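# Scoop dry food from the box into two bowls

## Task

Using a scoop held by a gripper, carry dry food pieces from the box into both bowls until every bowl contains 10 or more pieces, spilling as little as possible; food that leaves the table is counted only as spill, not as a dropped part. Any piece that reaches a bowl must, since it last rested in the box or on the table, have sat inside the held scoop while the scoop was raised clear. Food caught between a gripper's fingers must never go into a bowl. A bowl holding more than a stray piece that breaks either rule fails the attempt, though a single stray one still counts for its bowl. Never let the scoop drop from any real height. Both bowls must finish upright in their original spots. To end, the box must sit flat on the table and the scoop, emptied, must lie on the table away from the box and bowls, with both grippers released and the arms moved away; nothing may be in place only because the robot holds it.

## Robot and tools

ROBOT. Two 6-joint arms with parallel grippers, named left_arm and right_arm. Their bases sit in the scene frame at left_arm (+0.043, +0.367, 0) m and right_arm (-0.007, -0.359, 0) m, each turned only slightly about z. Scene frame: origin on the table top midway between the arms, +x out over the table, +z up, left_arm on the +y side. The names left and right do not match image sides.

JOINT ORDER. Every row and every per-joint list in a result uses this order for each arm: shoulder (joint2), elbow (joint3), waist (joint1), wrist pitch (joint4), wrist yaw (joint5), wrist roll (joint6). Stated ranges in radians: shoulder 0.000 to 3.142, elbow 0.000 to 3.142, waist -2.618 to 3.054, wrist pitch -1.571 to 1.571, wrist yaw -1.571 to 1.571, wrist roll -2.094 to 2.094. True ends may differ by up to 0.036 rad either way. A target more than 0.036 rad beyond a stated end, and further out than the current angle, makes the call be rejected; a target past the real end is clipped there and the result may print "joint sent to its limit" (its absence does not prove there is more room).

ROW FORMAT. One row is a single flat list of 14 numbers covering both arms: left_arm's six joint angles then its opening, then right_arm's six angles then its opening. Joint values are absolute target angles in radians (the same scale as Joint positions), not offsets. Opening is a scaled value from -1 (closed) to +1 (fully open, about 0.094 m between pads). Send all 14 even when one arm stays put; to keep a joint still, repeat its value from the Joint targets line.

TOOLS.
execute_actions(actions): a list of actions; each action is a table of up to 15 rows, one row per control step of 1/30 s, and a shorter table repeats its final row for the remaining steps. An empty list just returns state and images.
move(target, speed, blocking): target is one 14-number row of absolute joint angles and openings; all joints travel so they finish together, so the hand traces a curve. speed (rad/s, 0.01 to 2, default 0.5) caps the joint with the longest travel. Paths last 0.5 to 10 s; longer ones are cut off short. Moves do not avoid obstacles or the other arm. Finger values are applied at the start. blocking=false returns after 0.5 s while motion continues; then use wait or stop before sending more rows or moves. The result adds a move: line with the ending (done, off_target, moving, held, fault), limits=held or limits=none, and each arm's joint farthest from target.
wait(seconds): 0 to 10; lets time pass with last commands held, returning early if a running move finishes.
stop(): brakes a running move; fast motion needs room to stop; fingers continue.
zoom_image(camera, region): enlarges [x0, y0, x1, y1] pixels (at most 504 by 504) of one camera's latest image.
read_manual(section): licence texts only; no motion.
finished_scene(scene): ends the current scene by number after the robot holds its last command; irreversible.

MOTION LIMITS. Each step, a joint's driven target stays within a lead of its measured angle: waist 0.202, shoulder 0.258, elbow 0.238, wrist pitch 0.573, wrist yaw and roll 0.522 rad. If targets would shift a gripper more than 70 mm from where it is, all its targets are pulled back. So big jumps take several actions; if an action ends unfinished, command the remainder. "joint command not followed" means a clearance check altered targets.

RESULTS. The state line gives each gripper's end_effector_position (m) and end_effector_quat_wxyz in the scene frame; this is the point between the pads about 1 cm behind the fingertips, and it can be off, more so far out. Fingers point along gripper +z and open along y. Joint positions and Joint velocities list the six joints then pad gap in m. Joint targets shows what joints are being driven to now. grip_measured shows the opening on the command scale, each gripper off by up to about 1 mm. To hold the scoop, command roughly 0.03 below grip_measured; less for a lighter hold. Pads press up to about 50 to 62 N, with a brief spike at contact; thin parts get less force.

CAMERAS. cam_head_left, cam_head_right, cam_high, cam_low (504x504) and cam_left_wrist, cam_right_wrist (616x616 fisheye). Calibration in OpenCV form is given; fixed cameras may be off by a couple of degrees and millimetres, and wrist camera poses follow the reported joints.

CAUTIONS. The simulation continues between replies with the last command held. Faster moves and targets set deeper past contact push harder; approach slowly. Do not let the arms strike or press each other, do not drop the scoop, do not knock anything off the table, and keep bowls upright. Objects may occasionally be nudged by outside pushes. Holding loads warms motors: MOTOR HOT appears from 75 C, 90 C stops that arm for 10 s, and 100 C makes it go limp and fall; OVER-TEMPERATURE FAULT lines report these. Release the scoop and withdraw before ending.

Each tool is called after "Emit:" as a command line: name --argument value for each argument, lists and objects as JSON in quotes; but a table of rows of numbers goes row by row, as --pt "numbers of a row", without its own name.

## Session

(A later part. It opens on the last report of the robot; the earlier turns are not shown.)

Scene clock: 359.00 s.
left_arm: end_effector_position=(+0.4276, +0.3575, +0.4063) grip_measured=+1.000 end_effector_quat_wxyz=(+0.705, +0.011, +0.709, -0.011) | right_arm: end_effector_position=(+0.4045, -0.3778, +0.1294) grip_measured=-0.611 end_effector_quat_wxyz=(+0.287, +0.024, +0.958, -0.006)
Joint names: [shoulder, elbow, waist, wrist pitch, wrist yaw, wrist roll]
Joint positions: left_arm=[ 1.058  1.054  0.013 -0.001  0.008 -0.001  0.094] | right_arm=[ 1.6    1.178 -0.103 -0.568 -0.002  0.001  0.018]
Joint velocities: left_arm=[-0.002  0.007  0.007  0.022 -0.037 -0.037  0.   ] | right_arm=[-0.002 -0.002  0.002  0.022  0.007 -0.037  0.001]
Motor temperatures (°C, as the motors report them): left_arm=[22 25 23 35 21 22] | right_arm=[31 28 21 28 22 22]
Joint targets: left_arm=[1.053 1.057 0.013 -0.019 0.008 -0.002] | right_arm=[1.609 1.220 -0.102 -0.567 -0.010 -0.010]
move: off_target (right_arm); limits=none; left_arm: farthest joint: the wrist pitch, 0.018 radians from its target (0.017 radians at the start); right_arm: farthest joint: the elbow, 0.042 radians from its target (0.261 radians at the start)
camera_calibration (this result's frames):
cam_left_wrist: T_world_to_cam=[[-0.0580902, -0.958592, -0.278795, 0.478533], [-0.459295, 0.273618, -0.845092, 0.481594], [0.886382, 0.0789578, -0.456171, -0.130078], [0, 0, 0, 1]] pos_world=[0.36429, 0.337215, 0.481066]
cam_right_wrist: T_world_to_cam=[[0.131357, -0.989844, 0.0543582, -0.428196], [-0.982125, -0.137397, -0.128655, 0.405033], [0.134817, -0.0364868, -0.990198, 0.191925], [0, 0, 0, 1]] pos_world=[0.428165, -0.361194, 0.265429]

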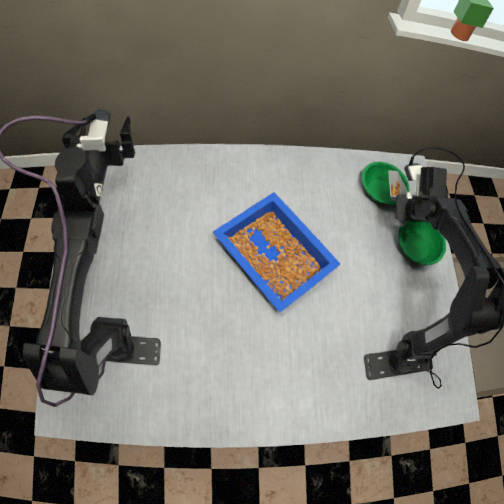

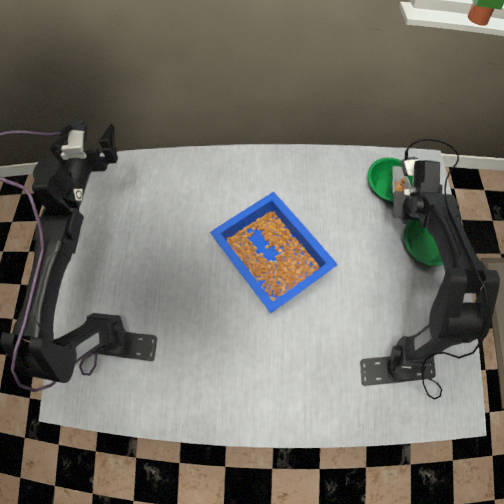

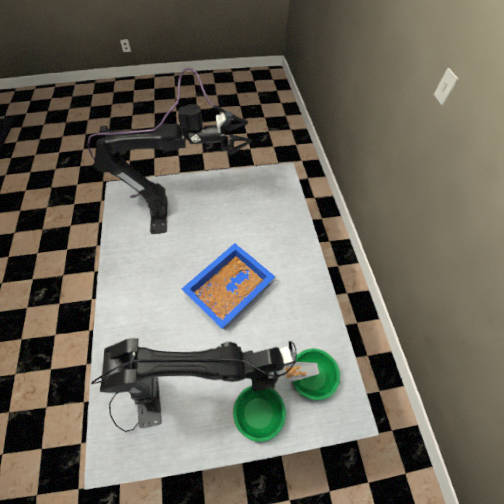

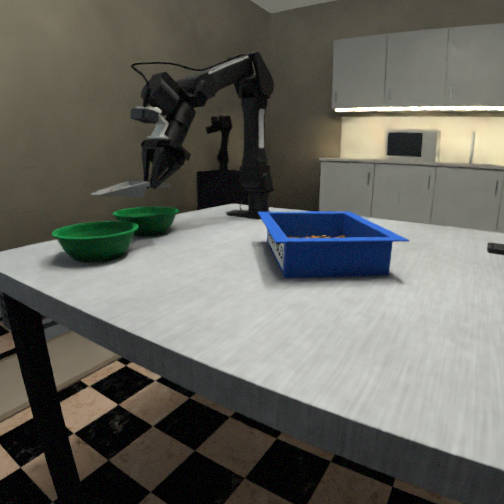

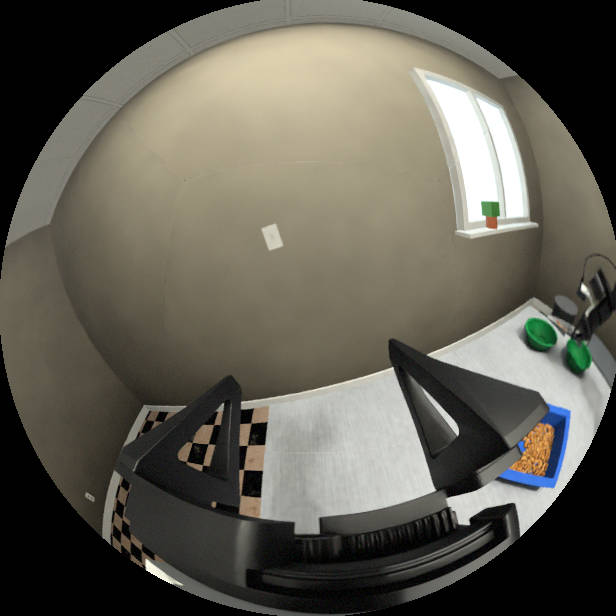

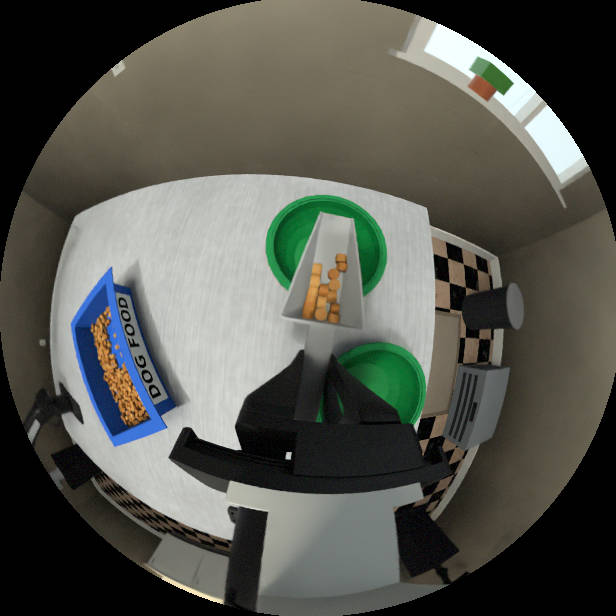

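Emit:
move --target '[1.053,1.057,0.013,-0.019,0.008,-0.002,1.0,2.138,2.078,-0.102,-1.476,-0.010,-0.010,-0.65]' --speed 0.6

Emit:
zoom_image --camera "cam_right_wrist" --region '[200, 80, 480, 380]'

Scene clock: 371.90 s.
left_arm: end_effector_position=(+0.4276, +0.3575, +0.4067) grip_measured=+1.000 end_effector_quat_wxyz=(+0.706, +0.011, +0.708, -0.011) | right_arm: end_effector_position=(+0.4044, -0.3778, +0.1304) grip_measured=-0.611 end_effector_quat_wxyz=(+0.004, +0.025, +1.000, +0.001)
Joint names: [shoulder, elbow, waist, wrist pitch, wrist yaw, wrist roll]
Joint positions: left_arm=[ 1.058  1.054  0.013  0.001  0.008 -0.001  0.094] | right_arm=[ 2.132  2.038 -0.103 -1.468 -0.003  0.     0.018]
Joint velocities: left_arm=[-0.007 -0.012 -0.017 -0.022  0.051  0.007  0.   ] | right_arm=[ 0.007 -0.007 -0.002  0.037 -0.022  0.051  0.   ]
Motor temperatures (°C, as the motors report them): left_arm=[22 26 23 35 21 22] | right_arm=[30 29 21 28 22 22]
Joint targets: left_arm=[1.053 1.057 0.013 -0.019 0.008 -0.002] | right_arm=[2.138 2.078 -0.102 -1.476 -0.010 -0.010]
move: off_target (right_arm); limits=none; left_arm: farthest joint: the wrist pitch, 0.020 radians from its target (0.018 radians at the start); right_arm: farthest joint: the elbow, 0.040 radians from its target (0.900 radians at the start)
camera_calibration (this result's frames):
cam_left_wrist: T_world_to_cam=[[-0.0576648, -0.958602, -0.27885, 0.478483], [-0.458005, 0.273589, -0.845802, 0.481663], [0.887077, 0.0789419, -0.454821, -0.130747], [0, 0, 0, 1]] pos_world=[0.364178, 0.337218, 0.48135]
cam_right_wrist: T_world_to_cam=[[0.132404, -0.989806, -0.0524664, -0.414643], [-0.896362, -0.142163, 0.41991, 0.29705], [-0.423088, -0.00856899, -0.906048, 0.418101], [0, 0, 0, 1]] pos_world=[0.498059, -0.364604, 0.23233]

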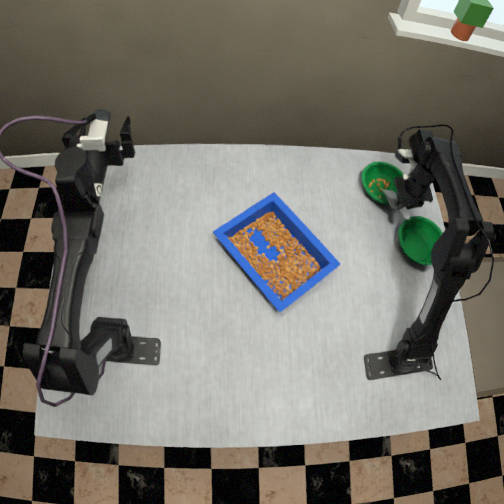

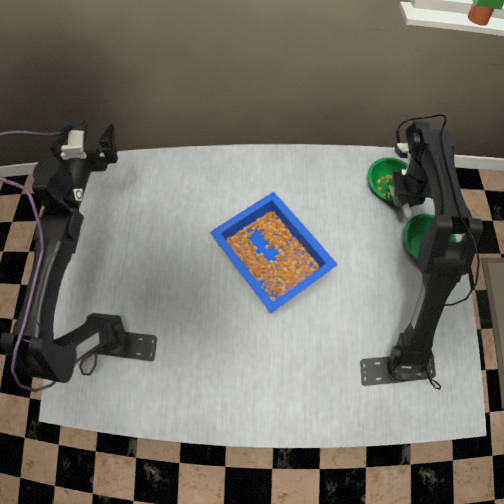

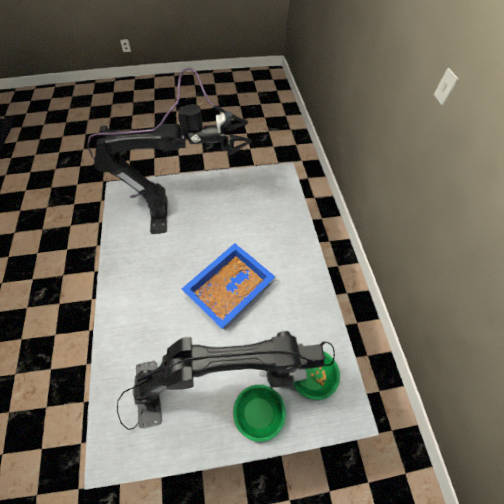

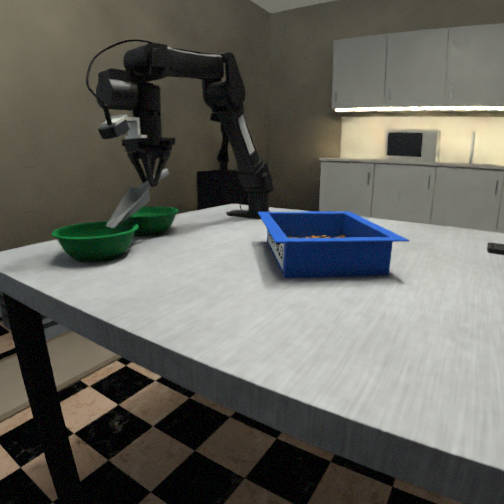

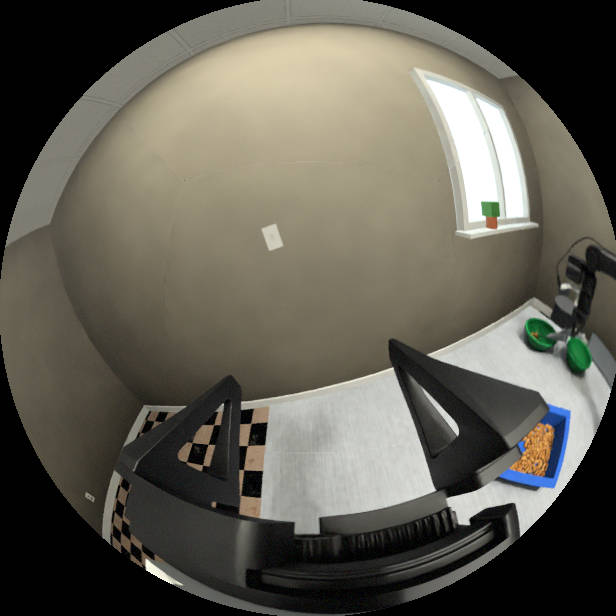

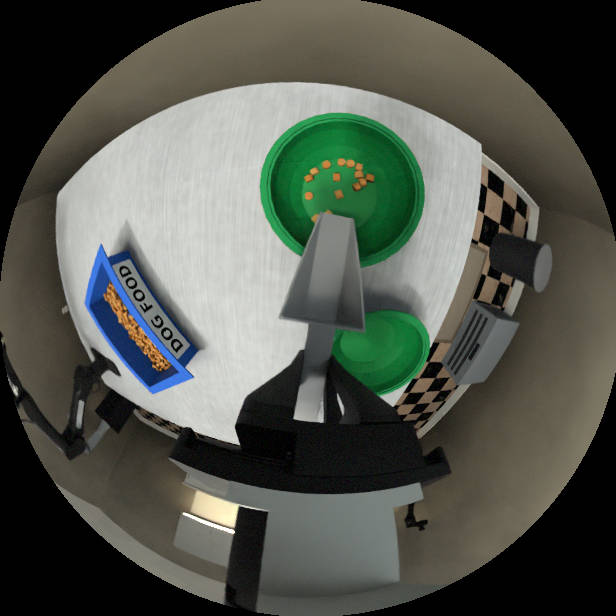

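Region (200, 80, 480, 380) of cam_right_wrist's 616x616 image, scaled by 1.680, with more detail than that image has; it fills the left 470 columns of this view, and the rest is white.

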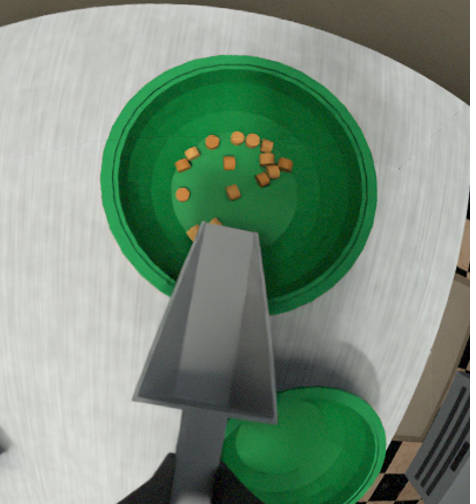

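Emit:
zoom_image --camera "cam_head_left" --region '[205, 185, 345, 320]'

Emit:
zoom_image --camera "cam_high" --region '[175, 235, 285, 335]'

Region (205, 185, 345, 320) of cam_head_left's 504x504 image, scaled by 3.600, with more detail than that image has; it fills the top 486 rows of this view, and the rest is white.

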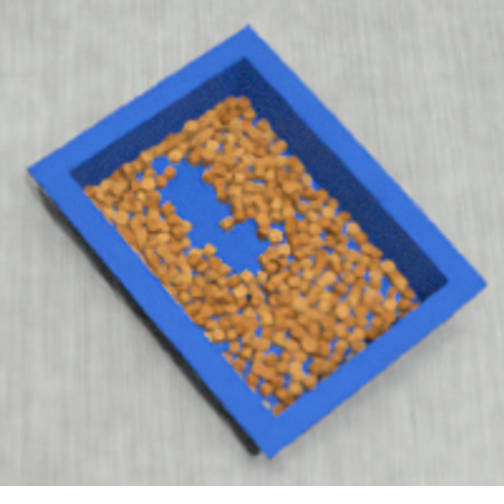

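Region (175, 235, 285, 335) of cam_high's 504x504 image, scaled by 4.582, with more detail than that image has; it fills the top 458 rows of this view, and the rest is white.

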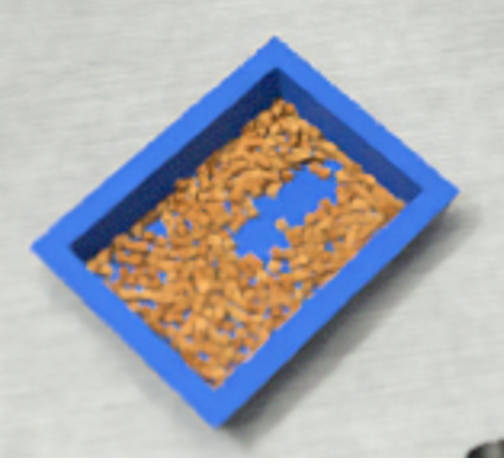

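Emit:
execute_actions --actions '[[[1.053,1.057,0.013,-0.019,0.008,-0.002,1,2.113,2.047,-0.097,-1.465,-0.005,-0.005,-0.65],[1.053,1.057,0.013,-0.019,0.008,-0.002,1,2.108,2.043,-0.095,-1.462,-0.005,-0.005,-0.65],[1.053,1.057,0.013,-0.019,0.008,-0.002,1,2.100,2.037,-0.093,-1.460,-0.005,-0.005,-0.65],[1.053,1.057,0.013,-0.019,0.008,-0.002,1,2.088,2.029,-0.092,-1.460,-0.005,-0.005,-0.65],[1.053,1.057,0.013,-0.019,0.008,-0.002,1,2.075,2.020,-0.092,-1.460,-0.005,-0.005,-0.65],[1.053,1.057,0.013,-0.019,0.008,-0.002,1,2.060,2.009,-0.091,-1.460,-0.005,-0.005,-0.65],[1.053,1.057,0.013,-0.019,0.008,-0.002,1,2.043,1.997,-0.087,-1.460,-0.005,-0.005,-0.65],[1.053,1.057,0.013,-0.019,0.008,-0.002,1,2.025,1.985,-0.080,-1.460,-0.005,-0.005,-0.65],[1.053,1.057,0.013,-0.019,0.008,-0.002,1,2.007,1.971,-0.071,-1.460,-0.005,-0.005,-0.65],[1.053,1.057,0.013,-0.019,0.008,-0.002,1,1.988,1.958,-0.060,-1.460,-0.005,-0.005,-0.65],[1.053,1.057,0.013,-0.019,0.008,-0.002,1,1.968,1.945,-0.046,-1.460,-0.005,-0.005,-0.65],[1.053,1.057,0.013,-0.019,0.008,-0.002,1,1.950,1.931,-0.031,-1.460,-0.005,-0.005,-0.65],[1.053,1.057,0.013,-0.019,0.008,-0.002,1,1.932,1.919,-0.013,-1.460,-0.005,-0.005,-0.65],[1.053,1.057,0.013,-0.019,0.008,-0.002,1,1.915,1.907,0.006,-1.460,-0.005,-0.005,-0.65],[1.053,1.057,0.013,-0.019,0.008,-0.002,1,1.900,1.896,0.027,-1.460,-0.005,-0.005,-0.65]],[[1.053,1.057,0.013,-0.019,0.008,-0.002,1,1.887,1.887,0.049,-1.460,-0.005,-0.005,-0.65],[1.053,1.057,0.013,-0.019,0.008,-0.002,1,1.875,1.879,0.073,-1.460,-0.005,-0.005,-0.65],[1.053,1.057,0.013,-0.019,0.008,-0.002,1,1.867,1.873,0.098,-1.460,-0.005,-0.005,-0.65],[1.053,1.057,0.013,-0.019,0.008,-0.002,1,1.862,1.869,0.125,-1.460,-0.005,-0.005,-0.65],[1.053,1.057,0.013,-0.019,0.008,-0.002,1,1.860,1.868,0.152,-1.460,-0.005,-0.005,-0.65],[1.053,1.057,0.013,-0.019,0.008,-0.002,1,1.860,1.868,0.181,-1.460,-0.005,-0.005,-0.65],[1.053,1.057,0.013,-0.019,0.008,-0.002,1,1.860,1.868,0.210,-1.460,-0.005,-0.005,-0.65],[1.053,1.057,0.013,-0.019,0.008,-0.002,1,1.860,1.868,0.240,-1.460,-0.005,-0.005,-0.65],[1.053,1.057,0.013,-0.019,0.008,-0.002,1,1.860,1.868,0.270,-1.460,-0.005,-0.005,-0.65],[1.053,1.057,0.013,-0.019,0.008,-0.002,1,1.860,1.868,0.301,-1.460,-0.005,-0.005,-0.65],[1.053,1.057,0.013,-0.019,0.008,-0.002,1,1.860,1.868,0.332,-1.460,-0.005,-0.005,-0.65],[1.053,1.057,0.013,-0.019,0.008,-0.002,1,1.860,1.868,0.363,-1.460,-0.005,-0.005,-0.65],[1.053,1.057,0.013,-0.019,0.008,-0.002,1,1.860,1.868,0.395,-1.460,-0.005,-0.005,-0.65],[1.053,1.057,0.013,-0.019,0.008,-0.002,1,1.860,1.868,0.426,-1.460,-0.005,-0.005,-0.65],[1.053,1.057,0.013,-0.019,0.008,-0.002,1,1.860,1.868,0.457,-1.460,-0.005,-0.005,-0.65]],[[1.053,1.057,0.013,-0.019,0.008,-0.002,1,1.860,1.868,0.488,-1.460,-0.005,-0.005,-0.65],[1.053,1.057,0.013,-0.019,0.008,-0.002,1,1.860,1.868,0.518,-1.460,-0.005,-0.005,-0.65],[1.053,1.057,0.013,-0.019,0.008,-0.002,1,1.860,1.868,0.548,-1.460,-0.005,-0.005,-0.65],[1.053,1.057,0.013,-0.019,0.008,-0.002,1,1.860,1.868,0.577,-1.458,-0.005,-0.005,-0.65],[1.053,1.057,0.013,-0.019,0.008,-0.002,1,1.860,1.868,0.606,-1.456,-0.005,-0.005,-0.65],[1.053,1.057,0.013,-0.019,0.008,-0.002,1,1.860,1.868,0.633,-1.454,-0.005,-0.005,-0.65],[1.053,1.057,0.013,-0.019,0.008,-0.002,1,1.860,1.867,0.660,-1.453,-0.005,-0.005,-0.65],[1.053,1.057,0.013,-0.019,0.008,-0.002,1,1.860,1.862,0.685,-1.450,-0.005,-0.005,-0.65],[1.053,1.057,0.013,-0.019,0.008,-0.002,1,1.860,1.856,0.709,-1.445,-0.005,-0.005,-0.65],[1.053,1.057,0.013,-0.019,0.008,-0.002,1,1.860,1.847,0.731,-1.438,-0.005,-0.005,-0.65],[1.053,1.057,0.013,-0.019,0.008,-0.002,1,1.860,1.836,0.752,-1.430,-0.005,-0.005,-0.65],[1.053,1.057,0.013,-0.019,0.008,-0.002,1,1.860,1.823,0.771,-1.421,-0.005,-0.005,-0.65],[1.053,1.057,0.013,-0.019,0.008,-0.002,1,1.860,1.809,0.789,-1.410,-0.005,-0.005,-0.65],[1.053,1.057,0.013,-0.019,0.008,-0.002,1,1.860,1.793,0.804,-1.399,-0.005,-0.005,-0.65],[1.053,1.057,0.013,-0.019,0.008,-0.002,1,1.860,1.777,0.818,-1.387,-0.005,-0.005,-0.65]],[[1.053,1.057,0.013,-0.019,0.008,-0.002,1,1.860,1.760,0.829,-1.374,-0.005,-0.005,-0.65],[1.053,1.057,0.013,-0.019,0.008,-0.002,1,1.860,1.742,0.838,-1.361,-0.005,-0.005,-0.65],[1.053,1.057,0.013,-0.019,0.008,-0.002,1,1.860,1.724,0.845,-1.348,-0.005,-0.005,-0.65],[1.053,1.057,0.013,-0.019,0.008,-0.002,1,1.860,1.706,0.849,-1.334,-0.005,-0.005,-0.65],[1.053,1.057,0.013,-0.019,0.008,-0.002,1,1.860,1.688,0.850,-1.321,-0.005,-0.005,-0.65],[1.053,1.057,0.013,-0.019,0.008,-0.002,1,1.860,1.671,0.850,-1.308,-0.005,-0.005,-0.65],[1.053,1.057,0.013,-0.019,0.008,-0.002,1,1.860,1.655,0.850,-1.296,-0.005,-0.005,-0.65],[1.053,1.057,0.013,-0.019,0.008,-0.002,1,1.860,1.639,0.850,-1.285,-0.005,-0.005,-0.65],[1.053,1.057,0.013,-0.019,0.008,-0.002,1,1.860,1.625,0.850,-1.274,-0.005,-0.005,-0.65],[1.053,1.057,0.013,-0.019,0.008,-0.002,1,1.860,1.612,0.850,-1.265,-0.005,-0.005,-0.65],[1.053,1.057,0.013,-0.019,0.008,-0.002,1,1.860,1.601,0.850,-1.257,-0.005,-0.005,-0.65],[1.053,1.057,0.013,-0.019,0.008,-0.002,1,1.860,1.592,0.850,-1.250,-0.005,-0.005,-0.65],[1.053,1.057,0.013,-0.019,0.008,-0.002,1,1.860,1.586,0.850,-1.245,-0.005,-0.005,-0.65],[1.053,1.057,0.013,-0.019,0.008,-0.002,1,1.860,1.581,0.850,-1.242,-0.005,-0.005,-0.65],[1.053,1.057,0.013,-0.019,0.008,-0.002,1,1.860,1.580,0.850,-1.241,-0.005,-0.005,-0.65]]]'

Scene clock: 482.47 s.
left_arm: end_effector_position=(+0.4276, +0.3575, +0.4067) grip_measured=+1.000 end_effector_quat_wxyz=(+0.706, +0.011, +0.708, -0.011) | right_arm: end_effector_position=(+0.2109, -0.0810, +0.1098) grip_measured=-0.611 end_effector_quat_wxyz=(-0.001, -0.435, +0.901, +0.002)
Joint names: [shoulder, elbow, waist, wrist pitch, wrist yaw, wrist roll]
Joint positions: left_arm=[ 1.058  1.054  0.013  0.001  0.008 -0.001  0.094] | right_arm=[ 1.884  1.598  0.847 -1.285 -0.006  0.     0.018]
Joint velocities: left_arm=[ 0.007  0.007  0.007  0.007  0.007 -0.022  0.   ] | right_arm=[ 0.002 -0.139  0.002  0.125  0.051  0.007 -0.   ]
Motor temperatures (°C, as the motors report them): left_arm=[22 26 23 36 21 22] | right_arm=[34 30 21 25 22 22]
Joint targets: left_arm=[1.053 1.057 0.013 -0.019 0.008 -0.002] | right_arm=[1.860 1.580 0.850 -1.241 -0.005 -0.005]
camera_calibration (this result's frames):
cam_left_wrist: T_world_to_cam=[[-0.0576648, -0.958602, -0.27885, 0.478483], [-0.458005, 0.273589, -0.845802, 0.481663], [0.887077, 0.0789419, -0.454821, -0.130747], [0, 0, 0, 1]] pos_world=[0.364178, 0.337218, 0.48135]
cam_right_wrist: T_world_to_cam=[[0.881288, -0.469115, -0.0571216, -0.211574], [-0.403047, -0.80922, 0.427453, 0.0154801], [-0.246748, -0.353687, -0.902231, 0.254505], [0, 0, 0, 1]] pos_world=[0.255495, 0.00328934, 0.21092]

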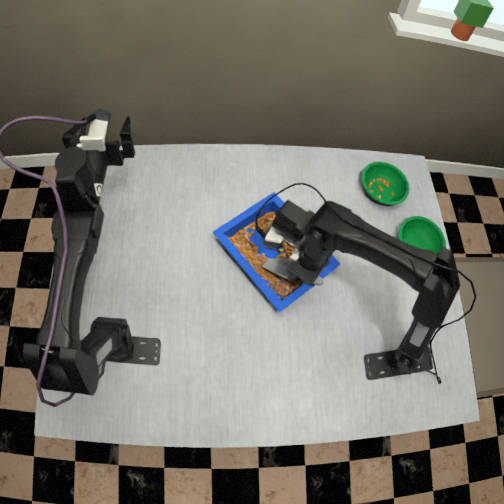

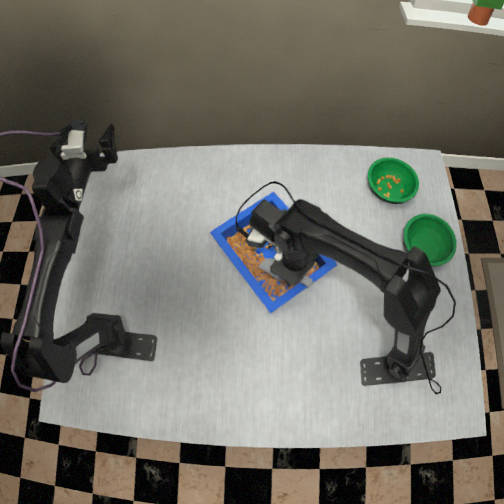

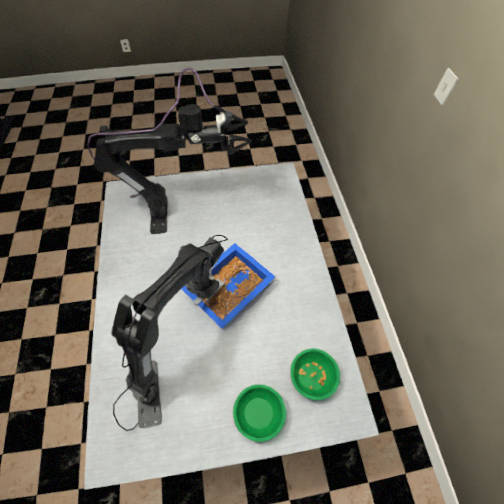

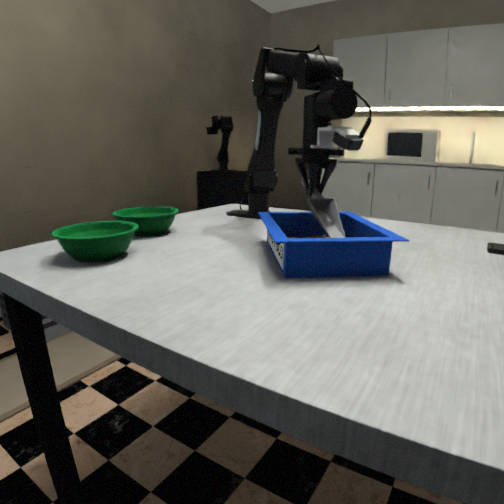

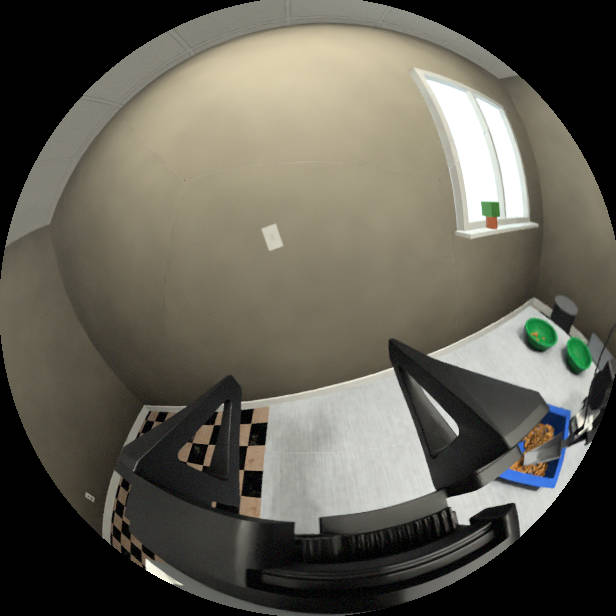

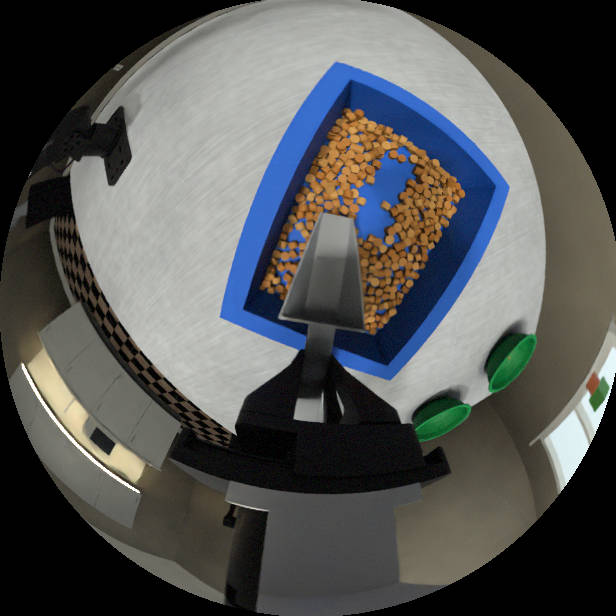

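Emit:
execute_actions --actions '[]'

Scene clock: 497.30 s.
left_arm: end_effector_position=(+0.4276, +0.3575, +0.4067) grip_measured=+1.000 end_effector_quat_wxyz=(+0.706, +0.011, +0.708, -0.011) | right_arm: end_effector_position=(+0.2145, -0.0764, +0.1086) grip_measured=-0.611 end_effector_quat_wxyz=(+0.010, -0.435, +0.901, +0.008)
Joint names: [shoulder, elbow, waist, wrist pitch, wrist yaw, wrist roll]
Joint positions: left_arm=[ 1.058  1.054  0.013  0.001  0.008 -0.001  0.094] | right_arm=[ 1.884  1.593  0.847 -1.256 -0.006  0.     0.018]
Joint velocities: left_arm=[-0.002 -0.007  0.002 -0.051  0.051 -0.066  0.   ] | right_arm=[-0.007  0.002 -0.002 -0.037  0.007 -0.081 -0.002]
Motor temperatures (°C, as the motors report them): left_arm=[22 26 23 36 21 22] | right_arm=[35 29 21 25 22 22]
Joint targets: left_arm=[1.053 1.057 0.013 -0.019 0.008 -0.002] | right_arm=[1.860 1.580 0.850 -1.241 -0.005 -0.005]
camera_calibration (this result's frames):
cam_left_wrist: T_world_to_cam=[[-0.0576648, -0.958602, -0.27885, 0.478483], [-0.458005, 0.273589, -0.845802, 0.481663], [0.887077, 0.0789419, -0.454821, -0.130747], [0, 0, 0, 1]] pos_world=[0.364178, 0.337218, 0.48135]
cam_right_wrist: T_world_to_cam=[[0.882109, -0.468081, -0.0527579, -0.213283], [-0.409278, -0.817063, 0.406079, 0.0242754], [-0.233184, -0.336613, -0.912314, 0.255472], [0, 0, 0, 1]] pos_world=[0.257646, 0.00599627, 0.21196]

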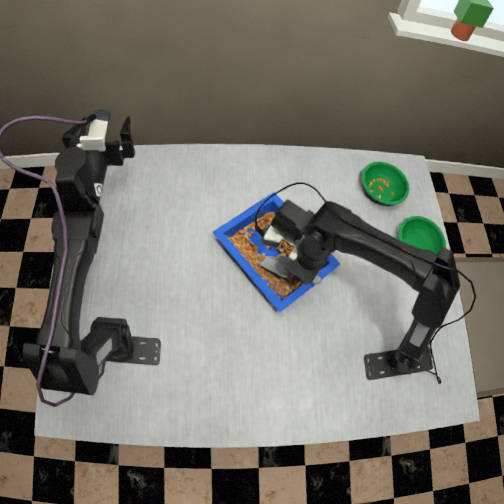

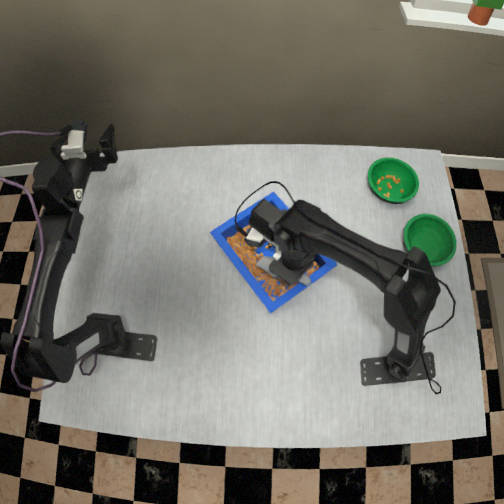

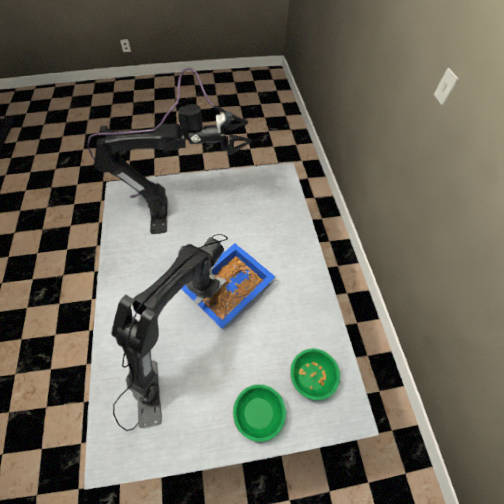

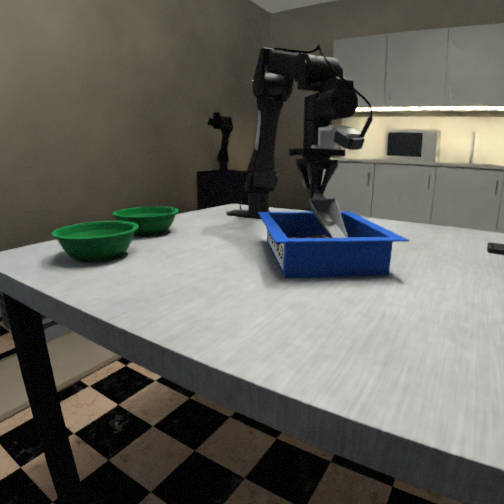

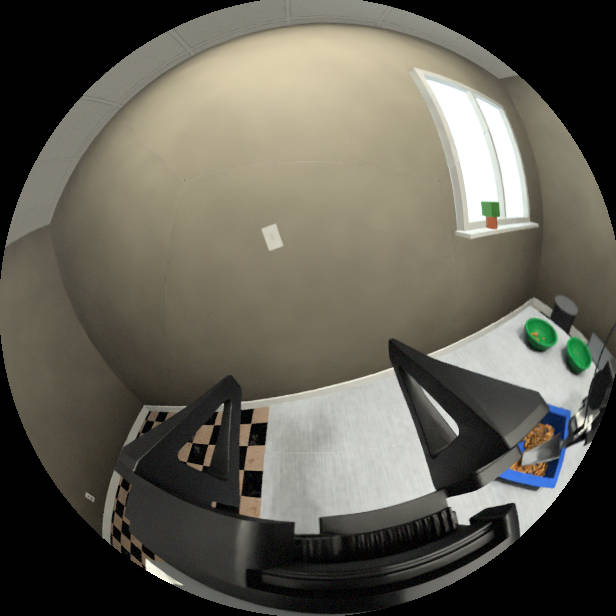

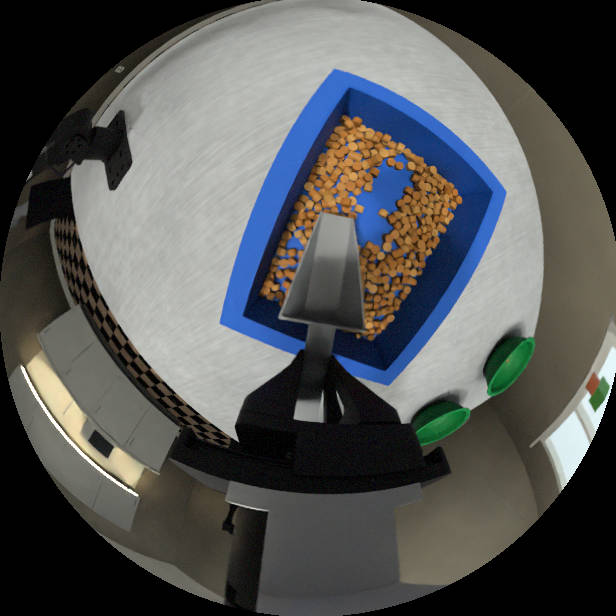

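Emit:
zoom_image --camera "cam_right_wrist" --region '[210, 60, 510, 360]'

Region (210, 60, 510, 360) of cam_right_wrist's 616x616 image, scaled by 1.680, with more detail than that image has.

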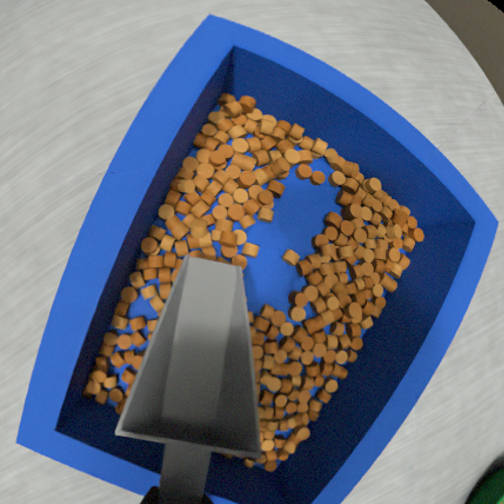

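Emit:
move --target '[1.053,1.057,0.013,-0.019,0.008,-0.002,1,1.965,1.606,0.828,-1.201,-0.005,-0.005,-0.65]' --speed 0.15

Scene clock: 536.57 s.
left_arm: end_effector_position=(+0.4276, +0.3575, +0.4068) grip_measured=+1.000 end_effector_quat_wxyz=(+0.706, +0.011, +0.708, -0.011) | right_arm: end_effector_position=(+0.2230, -0.0710, +0.0834) grip_measured=-0.611 end_effector_quat_wxyz=(-0.003, -0.431, +0.903, +0.001)
Joint names: [shoulder, elbow, waist, wrist pitch, wrist yaw, wrist roll]
Joint positions: left_arm=[ 1.058  1.054  0.013  0.001  0.008 -0.001  0.094] | right_arm=[ 1.958  1.593  0.838 -1.211 -0.006  0.     0.018]
Joint velocities: left_arm=[ 0.007 -0.022  0.007 -0.066 -0.051  0.007  0.   ] | right_arm=[ 0.007 -0.002  0.002  0.007 -0.037 -0.007  0.   ]
Motor temperatures (°C, as the motors report them): left_arm=[22 26 23 36 21 22] | right_arm=[35 28 21 25 22 22]
Joint targets: left_arm=[1.053 1.057 0.013 -0.019 0.008 -0.002] | right_arm=[1.965 1.606 0.828 -1.201 -0.005 -0.005]
move: done; limits=none; left_arm: farthest joint: the wrist pitch, 0.020 radians from its target (0.020 radians at the start); right_arm: farthest joint: the elbow, 0.013 radians from its target (0.013 radians at the start)
camera_calibration (this result's frames):
cam_left_wrist: T_world_to_cam=[[-0.0575585, -0.958604, -0.278864, 0.47847], [-0.457683, 0.273582, -0.845979, 0.48168], [0.887251, 0.078938, -0.454484, -0.130914], [0, 0, 0, 1]] pos_world=[0.36415, 0.337219, 0.481421]
cam_right_wrist: T_world_to_cam=[[0.876972, -0.477034, -0.0579491, -0.21858], [-0.408895, -0.804124, 0.431497, 0.0411405], [-0.252437, -0.354716, -0.900251, 0.238264], [0, 0, 0, 1]] pos_world=[0.268658, 0.0133279, 0.184079]

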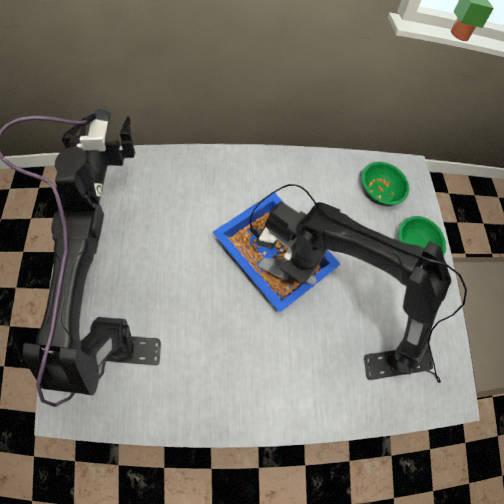

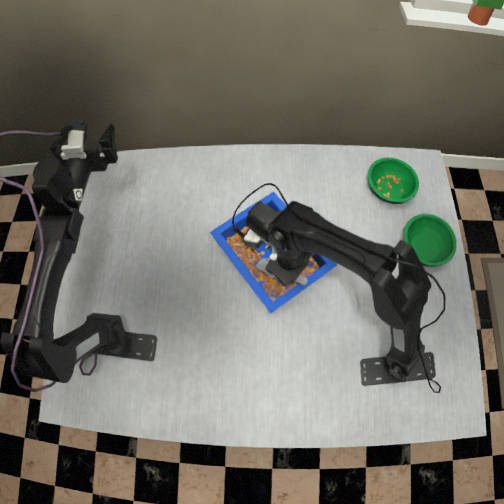

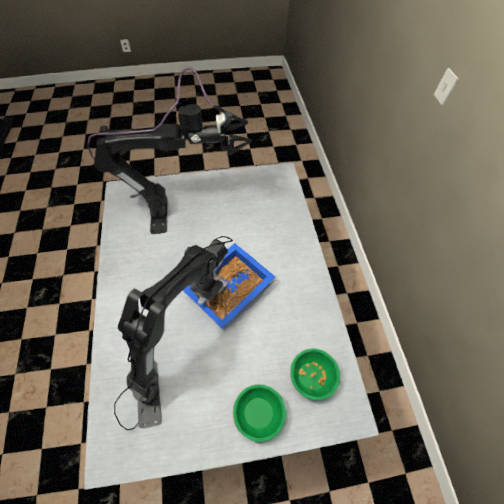

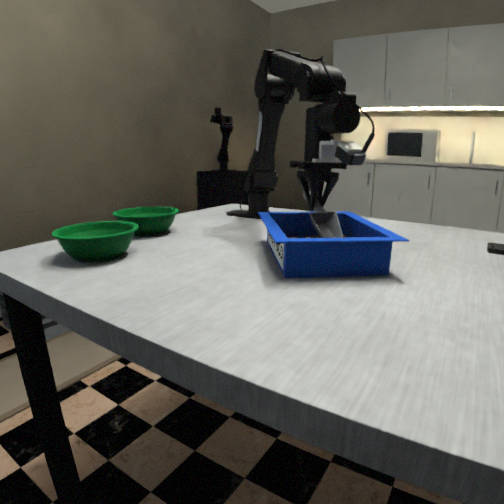

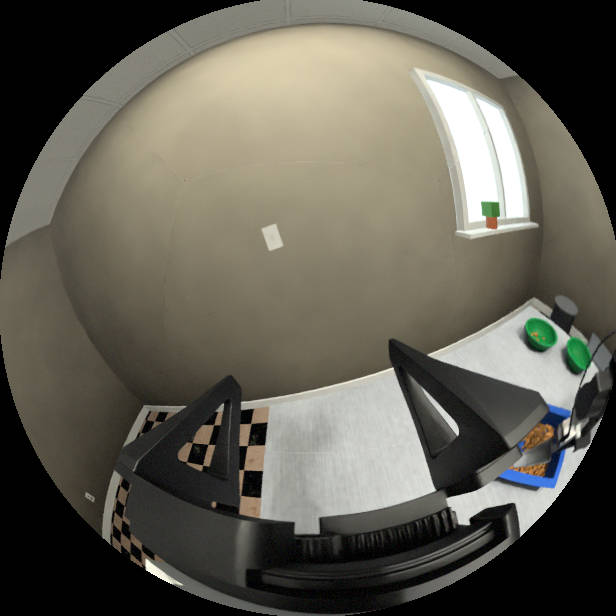

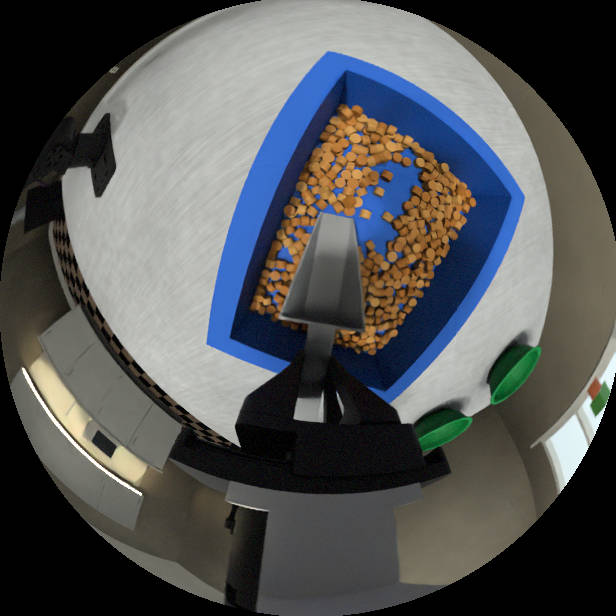

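Emit:
execute_actions --actions '[[[1.053,1.057,0.013,-0.019,0.008,-0.002,1,1.9691,1.606,0.832,-1.1994,-0.005,-0.005,-0.65],[1.053,1.057,0.013,-0.019,0.008,-0.002,1,1.9696,1.606,0.832,-1.1977,-0.005,-0.005,-0.65],[1.053,1.057,0.013,-0.019,0.008,-0.002,1,1.9702,1.606,0.832,-1.195,-0.005,-0.005,-0.65],[1.053,1.057,0.013,-0.019,0.008,-0.002,1,1.9711,1.606,0.832,-1.1912,-0.005,-0.005,-0.65],[1.053,1.057,0.013,-0.019,0.008,-0.002,1,1.9723,1.606,0.832,-1.1865,-0.005,-0.005,-0.65],[1.053,1.057,0.013,-0.019,0.008,-0.002,1,1.9736,1.606,0.832,-1.1809,-0.005,-0.005,-0.65],[1.053,1.057,0.013,-0.019,0.008,-0.002,1,1.9752,1.606,0.832,-1.1744,-0.005,-0.005,-0.65],[1.053,1.057,0.013,-0.019,0.008,-0.002,1,1.9769,1.606,0.832,-1.1672,-0.005,-0.005,-0.65],[1.053,1.057,0.013,-0.019,0.008,-0.002,1,1.9789,1.606,0.832,-1.1594,-0.005,-0.005,-0.65],[1.053,1.057,0.013,-0.019,0.008,-0.002,1,1.981,1.606,0.832,-1.1508,-0.005,-0.005,-0.65],[1.053,1.057,0.013,-0.019,0.008,-0.002,1,1.9833,1.606,0.832,-1.1418,-0.005,-0.005,-0.65],[1.053,1.057,0.013,-0.019,0.008,-0.002,1,1.9857,1.606,0.832,-1.1322,-0.005,-0.005,-0.65],[1.053,1.057,0.013,-0.019,0.008,-0.002,1,1.9882,1.606,0.832,-1.1221,-0.005,-0.005,-0.65],[1.053,1.057,0.013,-0.019,0.008,-0.002,1,1.9909,1.606,0.832,-1.1118,-0.005,-0.005,-0.65],[1.053,1.057,0.013,-0.019,0.008,-0.002,1,1.9936,1.606,0.832,-1.101,-0.005,-0.005,-0.65]],[[1.053,1.057,0.013,-0.019,0.008,-0.002,1,1.9965,1.606,0.832,-1.09,-0.005,-0.005,-0.65],[1.053,1.057,0.013,-0.019,0.008,-0.002,1,1.9994,1.606,0.832,-1.0788,-0.005,-0.005,-0.65],[1.053,1.057,0.013,-0.019,0.008,-0.002,1,2.0024,1.606,0.832,-1.0675,-0.005,-0.005,-0.65],[1.053,1.057,0.013,-0.019,0.008,-0.002,1,2.0055,1.606,0.832,-1.0561,-0.005,-0.005,-0.65],[1.053,1.057,0.013,-0.019,0.008,-0.002,1,2.0086,1.606,0.832,-1.0446,-0.005,-0.005,-0.65],[1.053,1.057,0.013,-0.019,0.008,-0.002,1,2.0118,1.606,0.832,-1.0331,-0.005,-0.005,-0.65],[1.053,1.057,0.013,-0.019,0.008,-0.002,1,2.0149,1.606,0.832,-1.0218,-0.005,-0.005,-0.65],[1.053,1.057,0.013,-0.019,0.008,-0.002,1,2.0181,1.606,0.832,-1.0104,-0.005,-0.005,-0.65],[1.053,1.057,0.013,-0.019,0.008,-0.002,1,2.0212,1.606,0.832,-0.9993,-0.005,-0.005,-0.65],[1.053,1.057,0.013,-0.019,0.008,-0.002,1,2.0244,1.606,0.832,-0.9883,-0.005,-0.005,-0.65],[1.053,1.057,0.013,-0.019,0.008,-0.002,1,2.0275,1.606,0.832,-0.9776,-0.005,-0.005,-0.65],[1.053,1.057,0.013,-0.019,0.008,-0.002,1,2.0306,1.606,0.832,-0.9672,-0.005,-0.005,-0.65],[1.053,1.057,0.013,-0.019,0.008,-0.002,1,2.0336,1.606,0.832,-0.957,-0.005,-0.005,-0.65],[1.053,1.057,0.013,-0.019,0.008,-0.002,1,2.0365,1.606,0.832,-0.9473,-0.005,-0.005,-0.65],[1.053,1.057,0.013,-0.019,0.008,-0.002,1,2.0394,1.606,0.832,-0.9378,-0.005,-0.005,-0.65]],[[1.053,1.057,0.013,-0.019,0.008,-0.002,1,2.0421,1.606,0.832,-0.9288,-0.005,-0.005,-0.65],[1.053,1.057,0.013,-0.019,0.008,-0.002,1,2.0448,1.606,0.832,-0.9202,-0.005,-0.005,-0.65],[1.053,1.057,0.013,-0.019,0.008,-0.002,1,2.0473,1.606,0.832,-0.9121,-0.005,-0.005,-0.65],[1.053,1.057,0.013,-0.019,0.008,-0.002,1,2.0498,1.606,0.832,-0.9045,-0.005,-0.005,-0.65],[1.053,1.057,0.013,-0.019,0.008,-0.002,1,2.052,1.606,0.832,-0.8975,-0.005,-0.005,-0.65],[1.053,1.057,0.013,-0.019,0.008,-0.002,1,2.0541,1.606,0.832,-0.8909,-0.005,-0.005,-0.65],[1.053,1.057,0.013,-0.019,0.008,-0.002,1,2.0561,1.606,0.832,-0.8849,-0.005,-0.005,-0.65],[1.053,1.057,0.013,-0.019,0.008,-0.002,1,2.0578,1.606,0.832,-0.8796,-0.005,-0.005,-0.65],[1.053,1.057,0.013,-0.019,0.008,-0.002,1,2.0594,1.606,0.832,-0.8748,-0.005,-0.005,-0.65],[1.053,1.057,0.013,-0.019,0.008,-0.002,1,2.0607,1.606,0.832,-0.8707,-0.005,-0.005,-0.65],[1.053,1.057,0.013,-0.019,0.008,-0.002,1,2.0619,1.606,0.832,-0.8673,-0.005,-0.005,-0.65],[1.053,1.057,0.013,-0.019,0.008,-0.002,1,2.0628,1.606,0.832,-0.8646,-0.005,-0.005,-0.65],[1.053,1.057,0.013,-0.019,0.008,-0.002,1,2.0635,1.606,0.832,-0.8627,-0.005,-0.005,-0.65],[1.053,1.057,0.013,-0.019,0.008,-0.002,1,2.0639,1.606,0.832,-0.8614,-0.005,-0.005,-0.65],[1.053,1.057,0.013,-0.019,0.008,-0.002,1,2.064,1.606,0.832,-0.861,-0.005,-0.005,-0.65]]]'

Scene clock: 579.20 s.
left_arm: end_effector_position=(+0.4276, +0.3575, +0.4068) grip_measured=+1.000 end_effector_quat_wxyz=(+0.706, +0.011, +0.708, -0.011) | right_arm: end_effector_position=(+0.2706, -0.0120, +0.0570) grip_measured=-0.611 end_effector_quat_wxyz=(+0.102, -0.428, +0.896, +0.052)
Joint names: [shoulder, elbow, waist, wrist pitch, wrist yaw, wrist roll]
Joint positions: left_arm=[ 1.058  1.054  0.013  0.001  0.008 -0.001  0.094] | right_arm=[ 2.049  1.593  0.838 -0.885 -0.006  0.     0.018]
Joint velocities: left_arm=[-0.002  0.007  0.007 -0.051  0.007 -0.066  0.   ] | right_arm=[ 0.027 -0.007 -0.012  0.037 -0.037  0.066 -0.   ]
Motor temperatures (°C, as the motors report them): left_arm=[22 26 23 36 21 22] | right_arm=[34 29 21 24 22 22]
Joint targets: left_arm=[1.053 1.057 0.013 -0.019 0.008 -0.002] | right_arm=[2.064 1.606 0.832 -0.861 -0.005 -0.005]
camera_calibration (this result's frames):
cam_left_wrist: T_world_to_cam=[[-0.0575585, -0.958604, -0.278864, 0.47847], [-0.457683, 0.273582, -0.845979, 0.48168], [0.887251, 0.078938, -0.454484, -0.130914], [0, 0, 0, 1]] pos_world=[0.36415, 0.337219, 0.481421]
cam_right_wrist: T_world_to_cam=[[0.882329, -0.470412, -0.0144423, -0.237646], [-0.456724, -0.863254, 0.21493, 0.143963], [-0.113573, -0.183043, -0.976523, 0.216231], [0, 0, 0, 1]] pos_world=[0.299991, 0.0520647, 0.176781]

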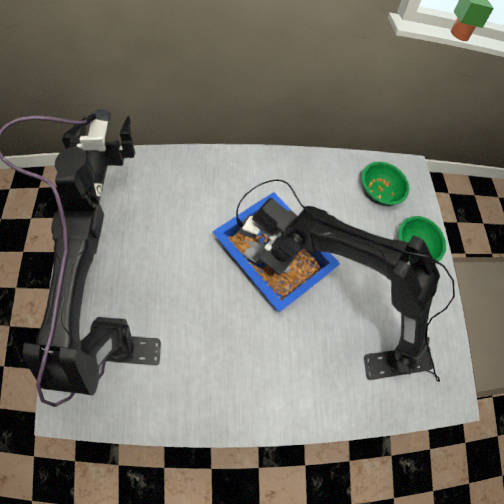

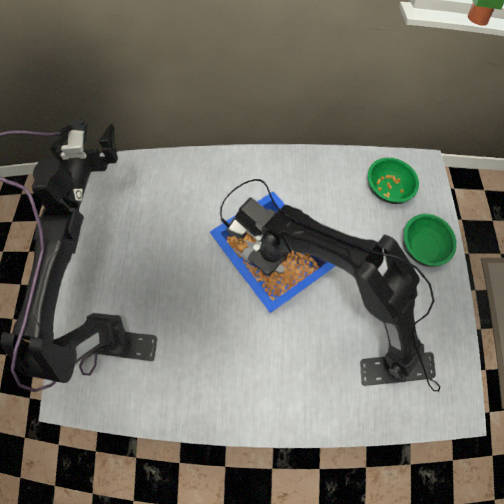

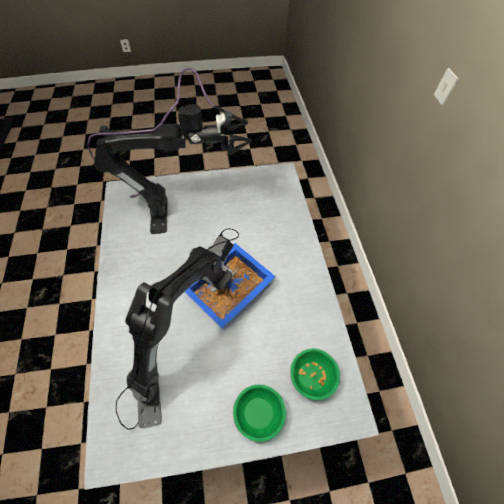

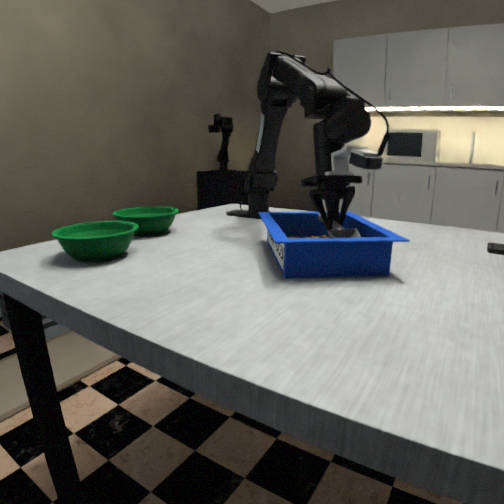

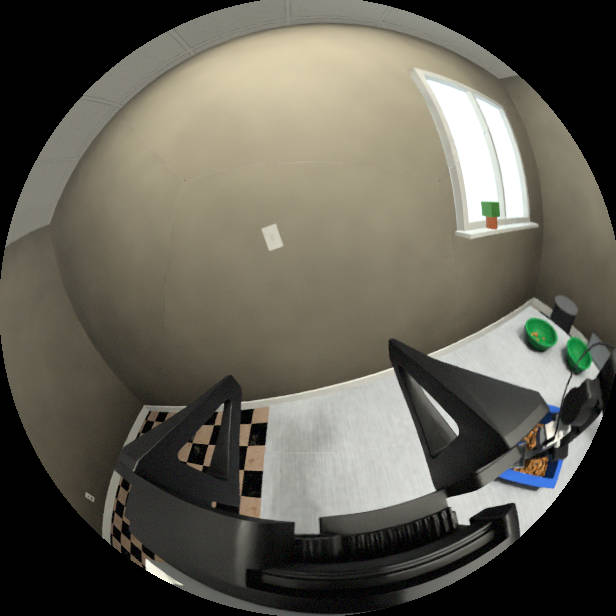

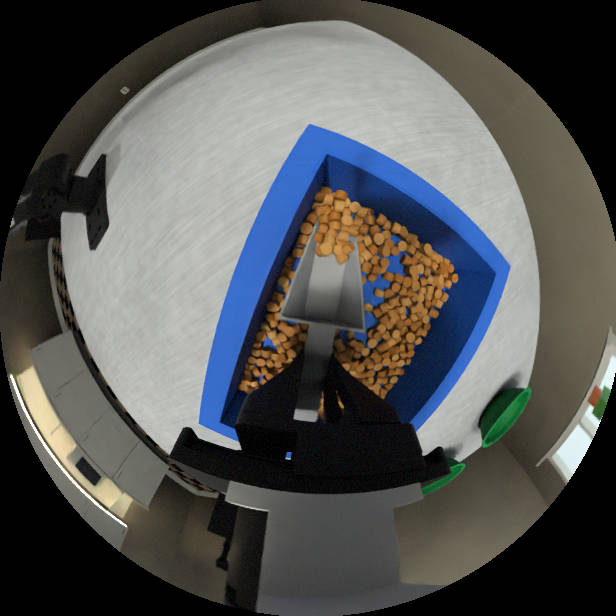

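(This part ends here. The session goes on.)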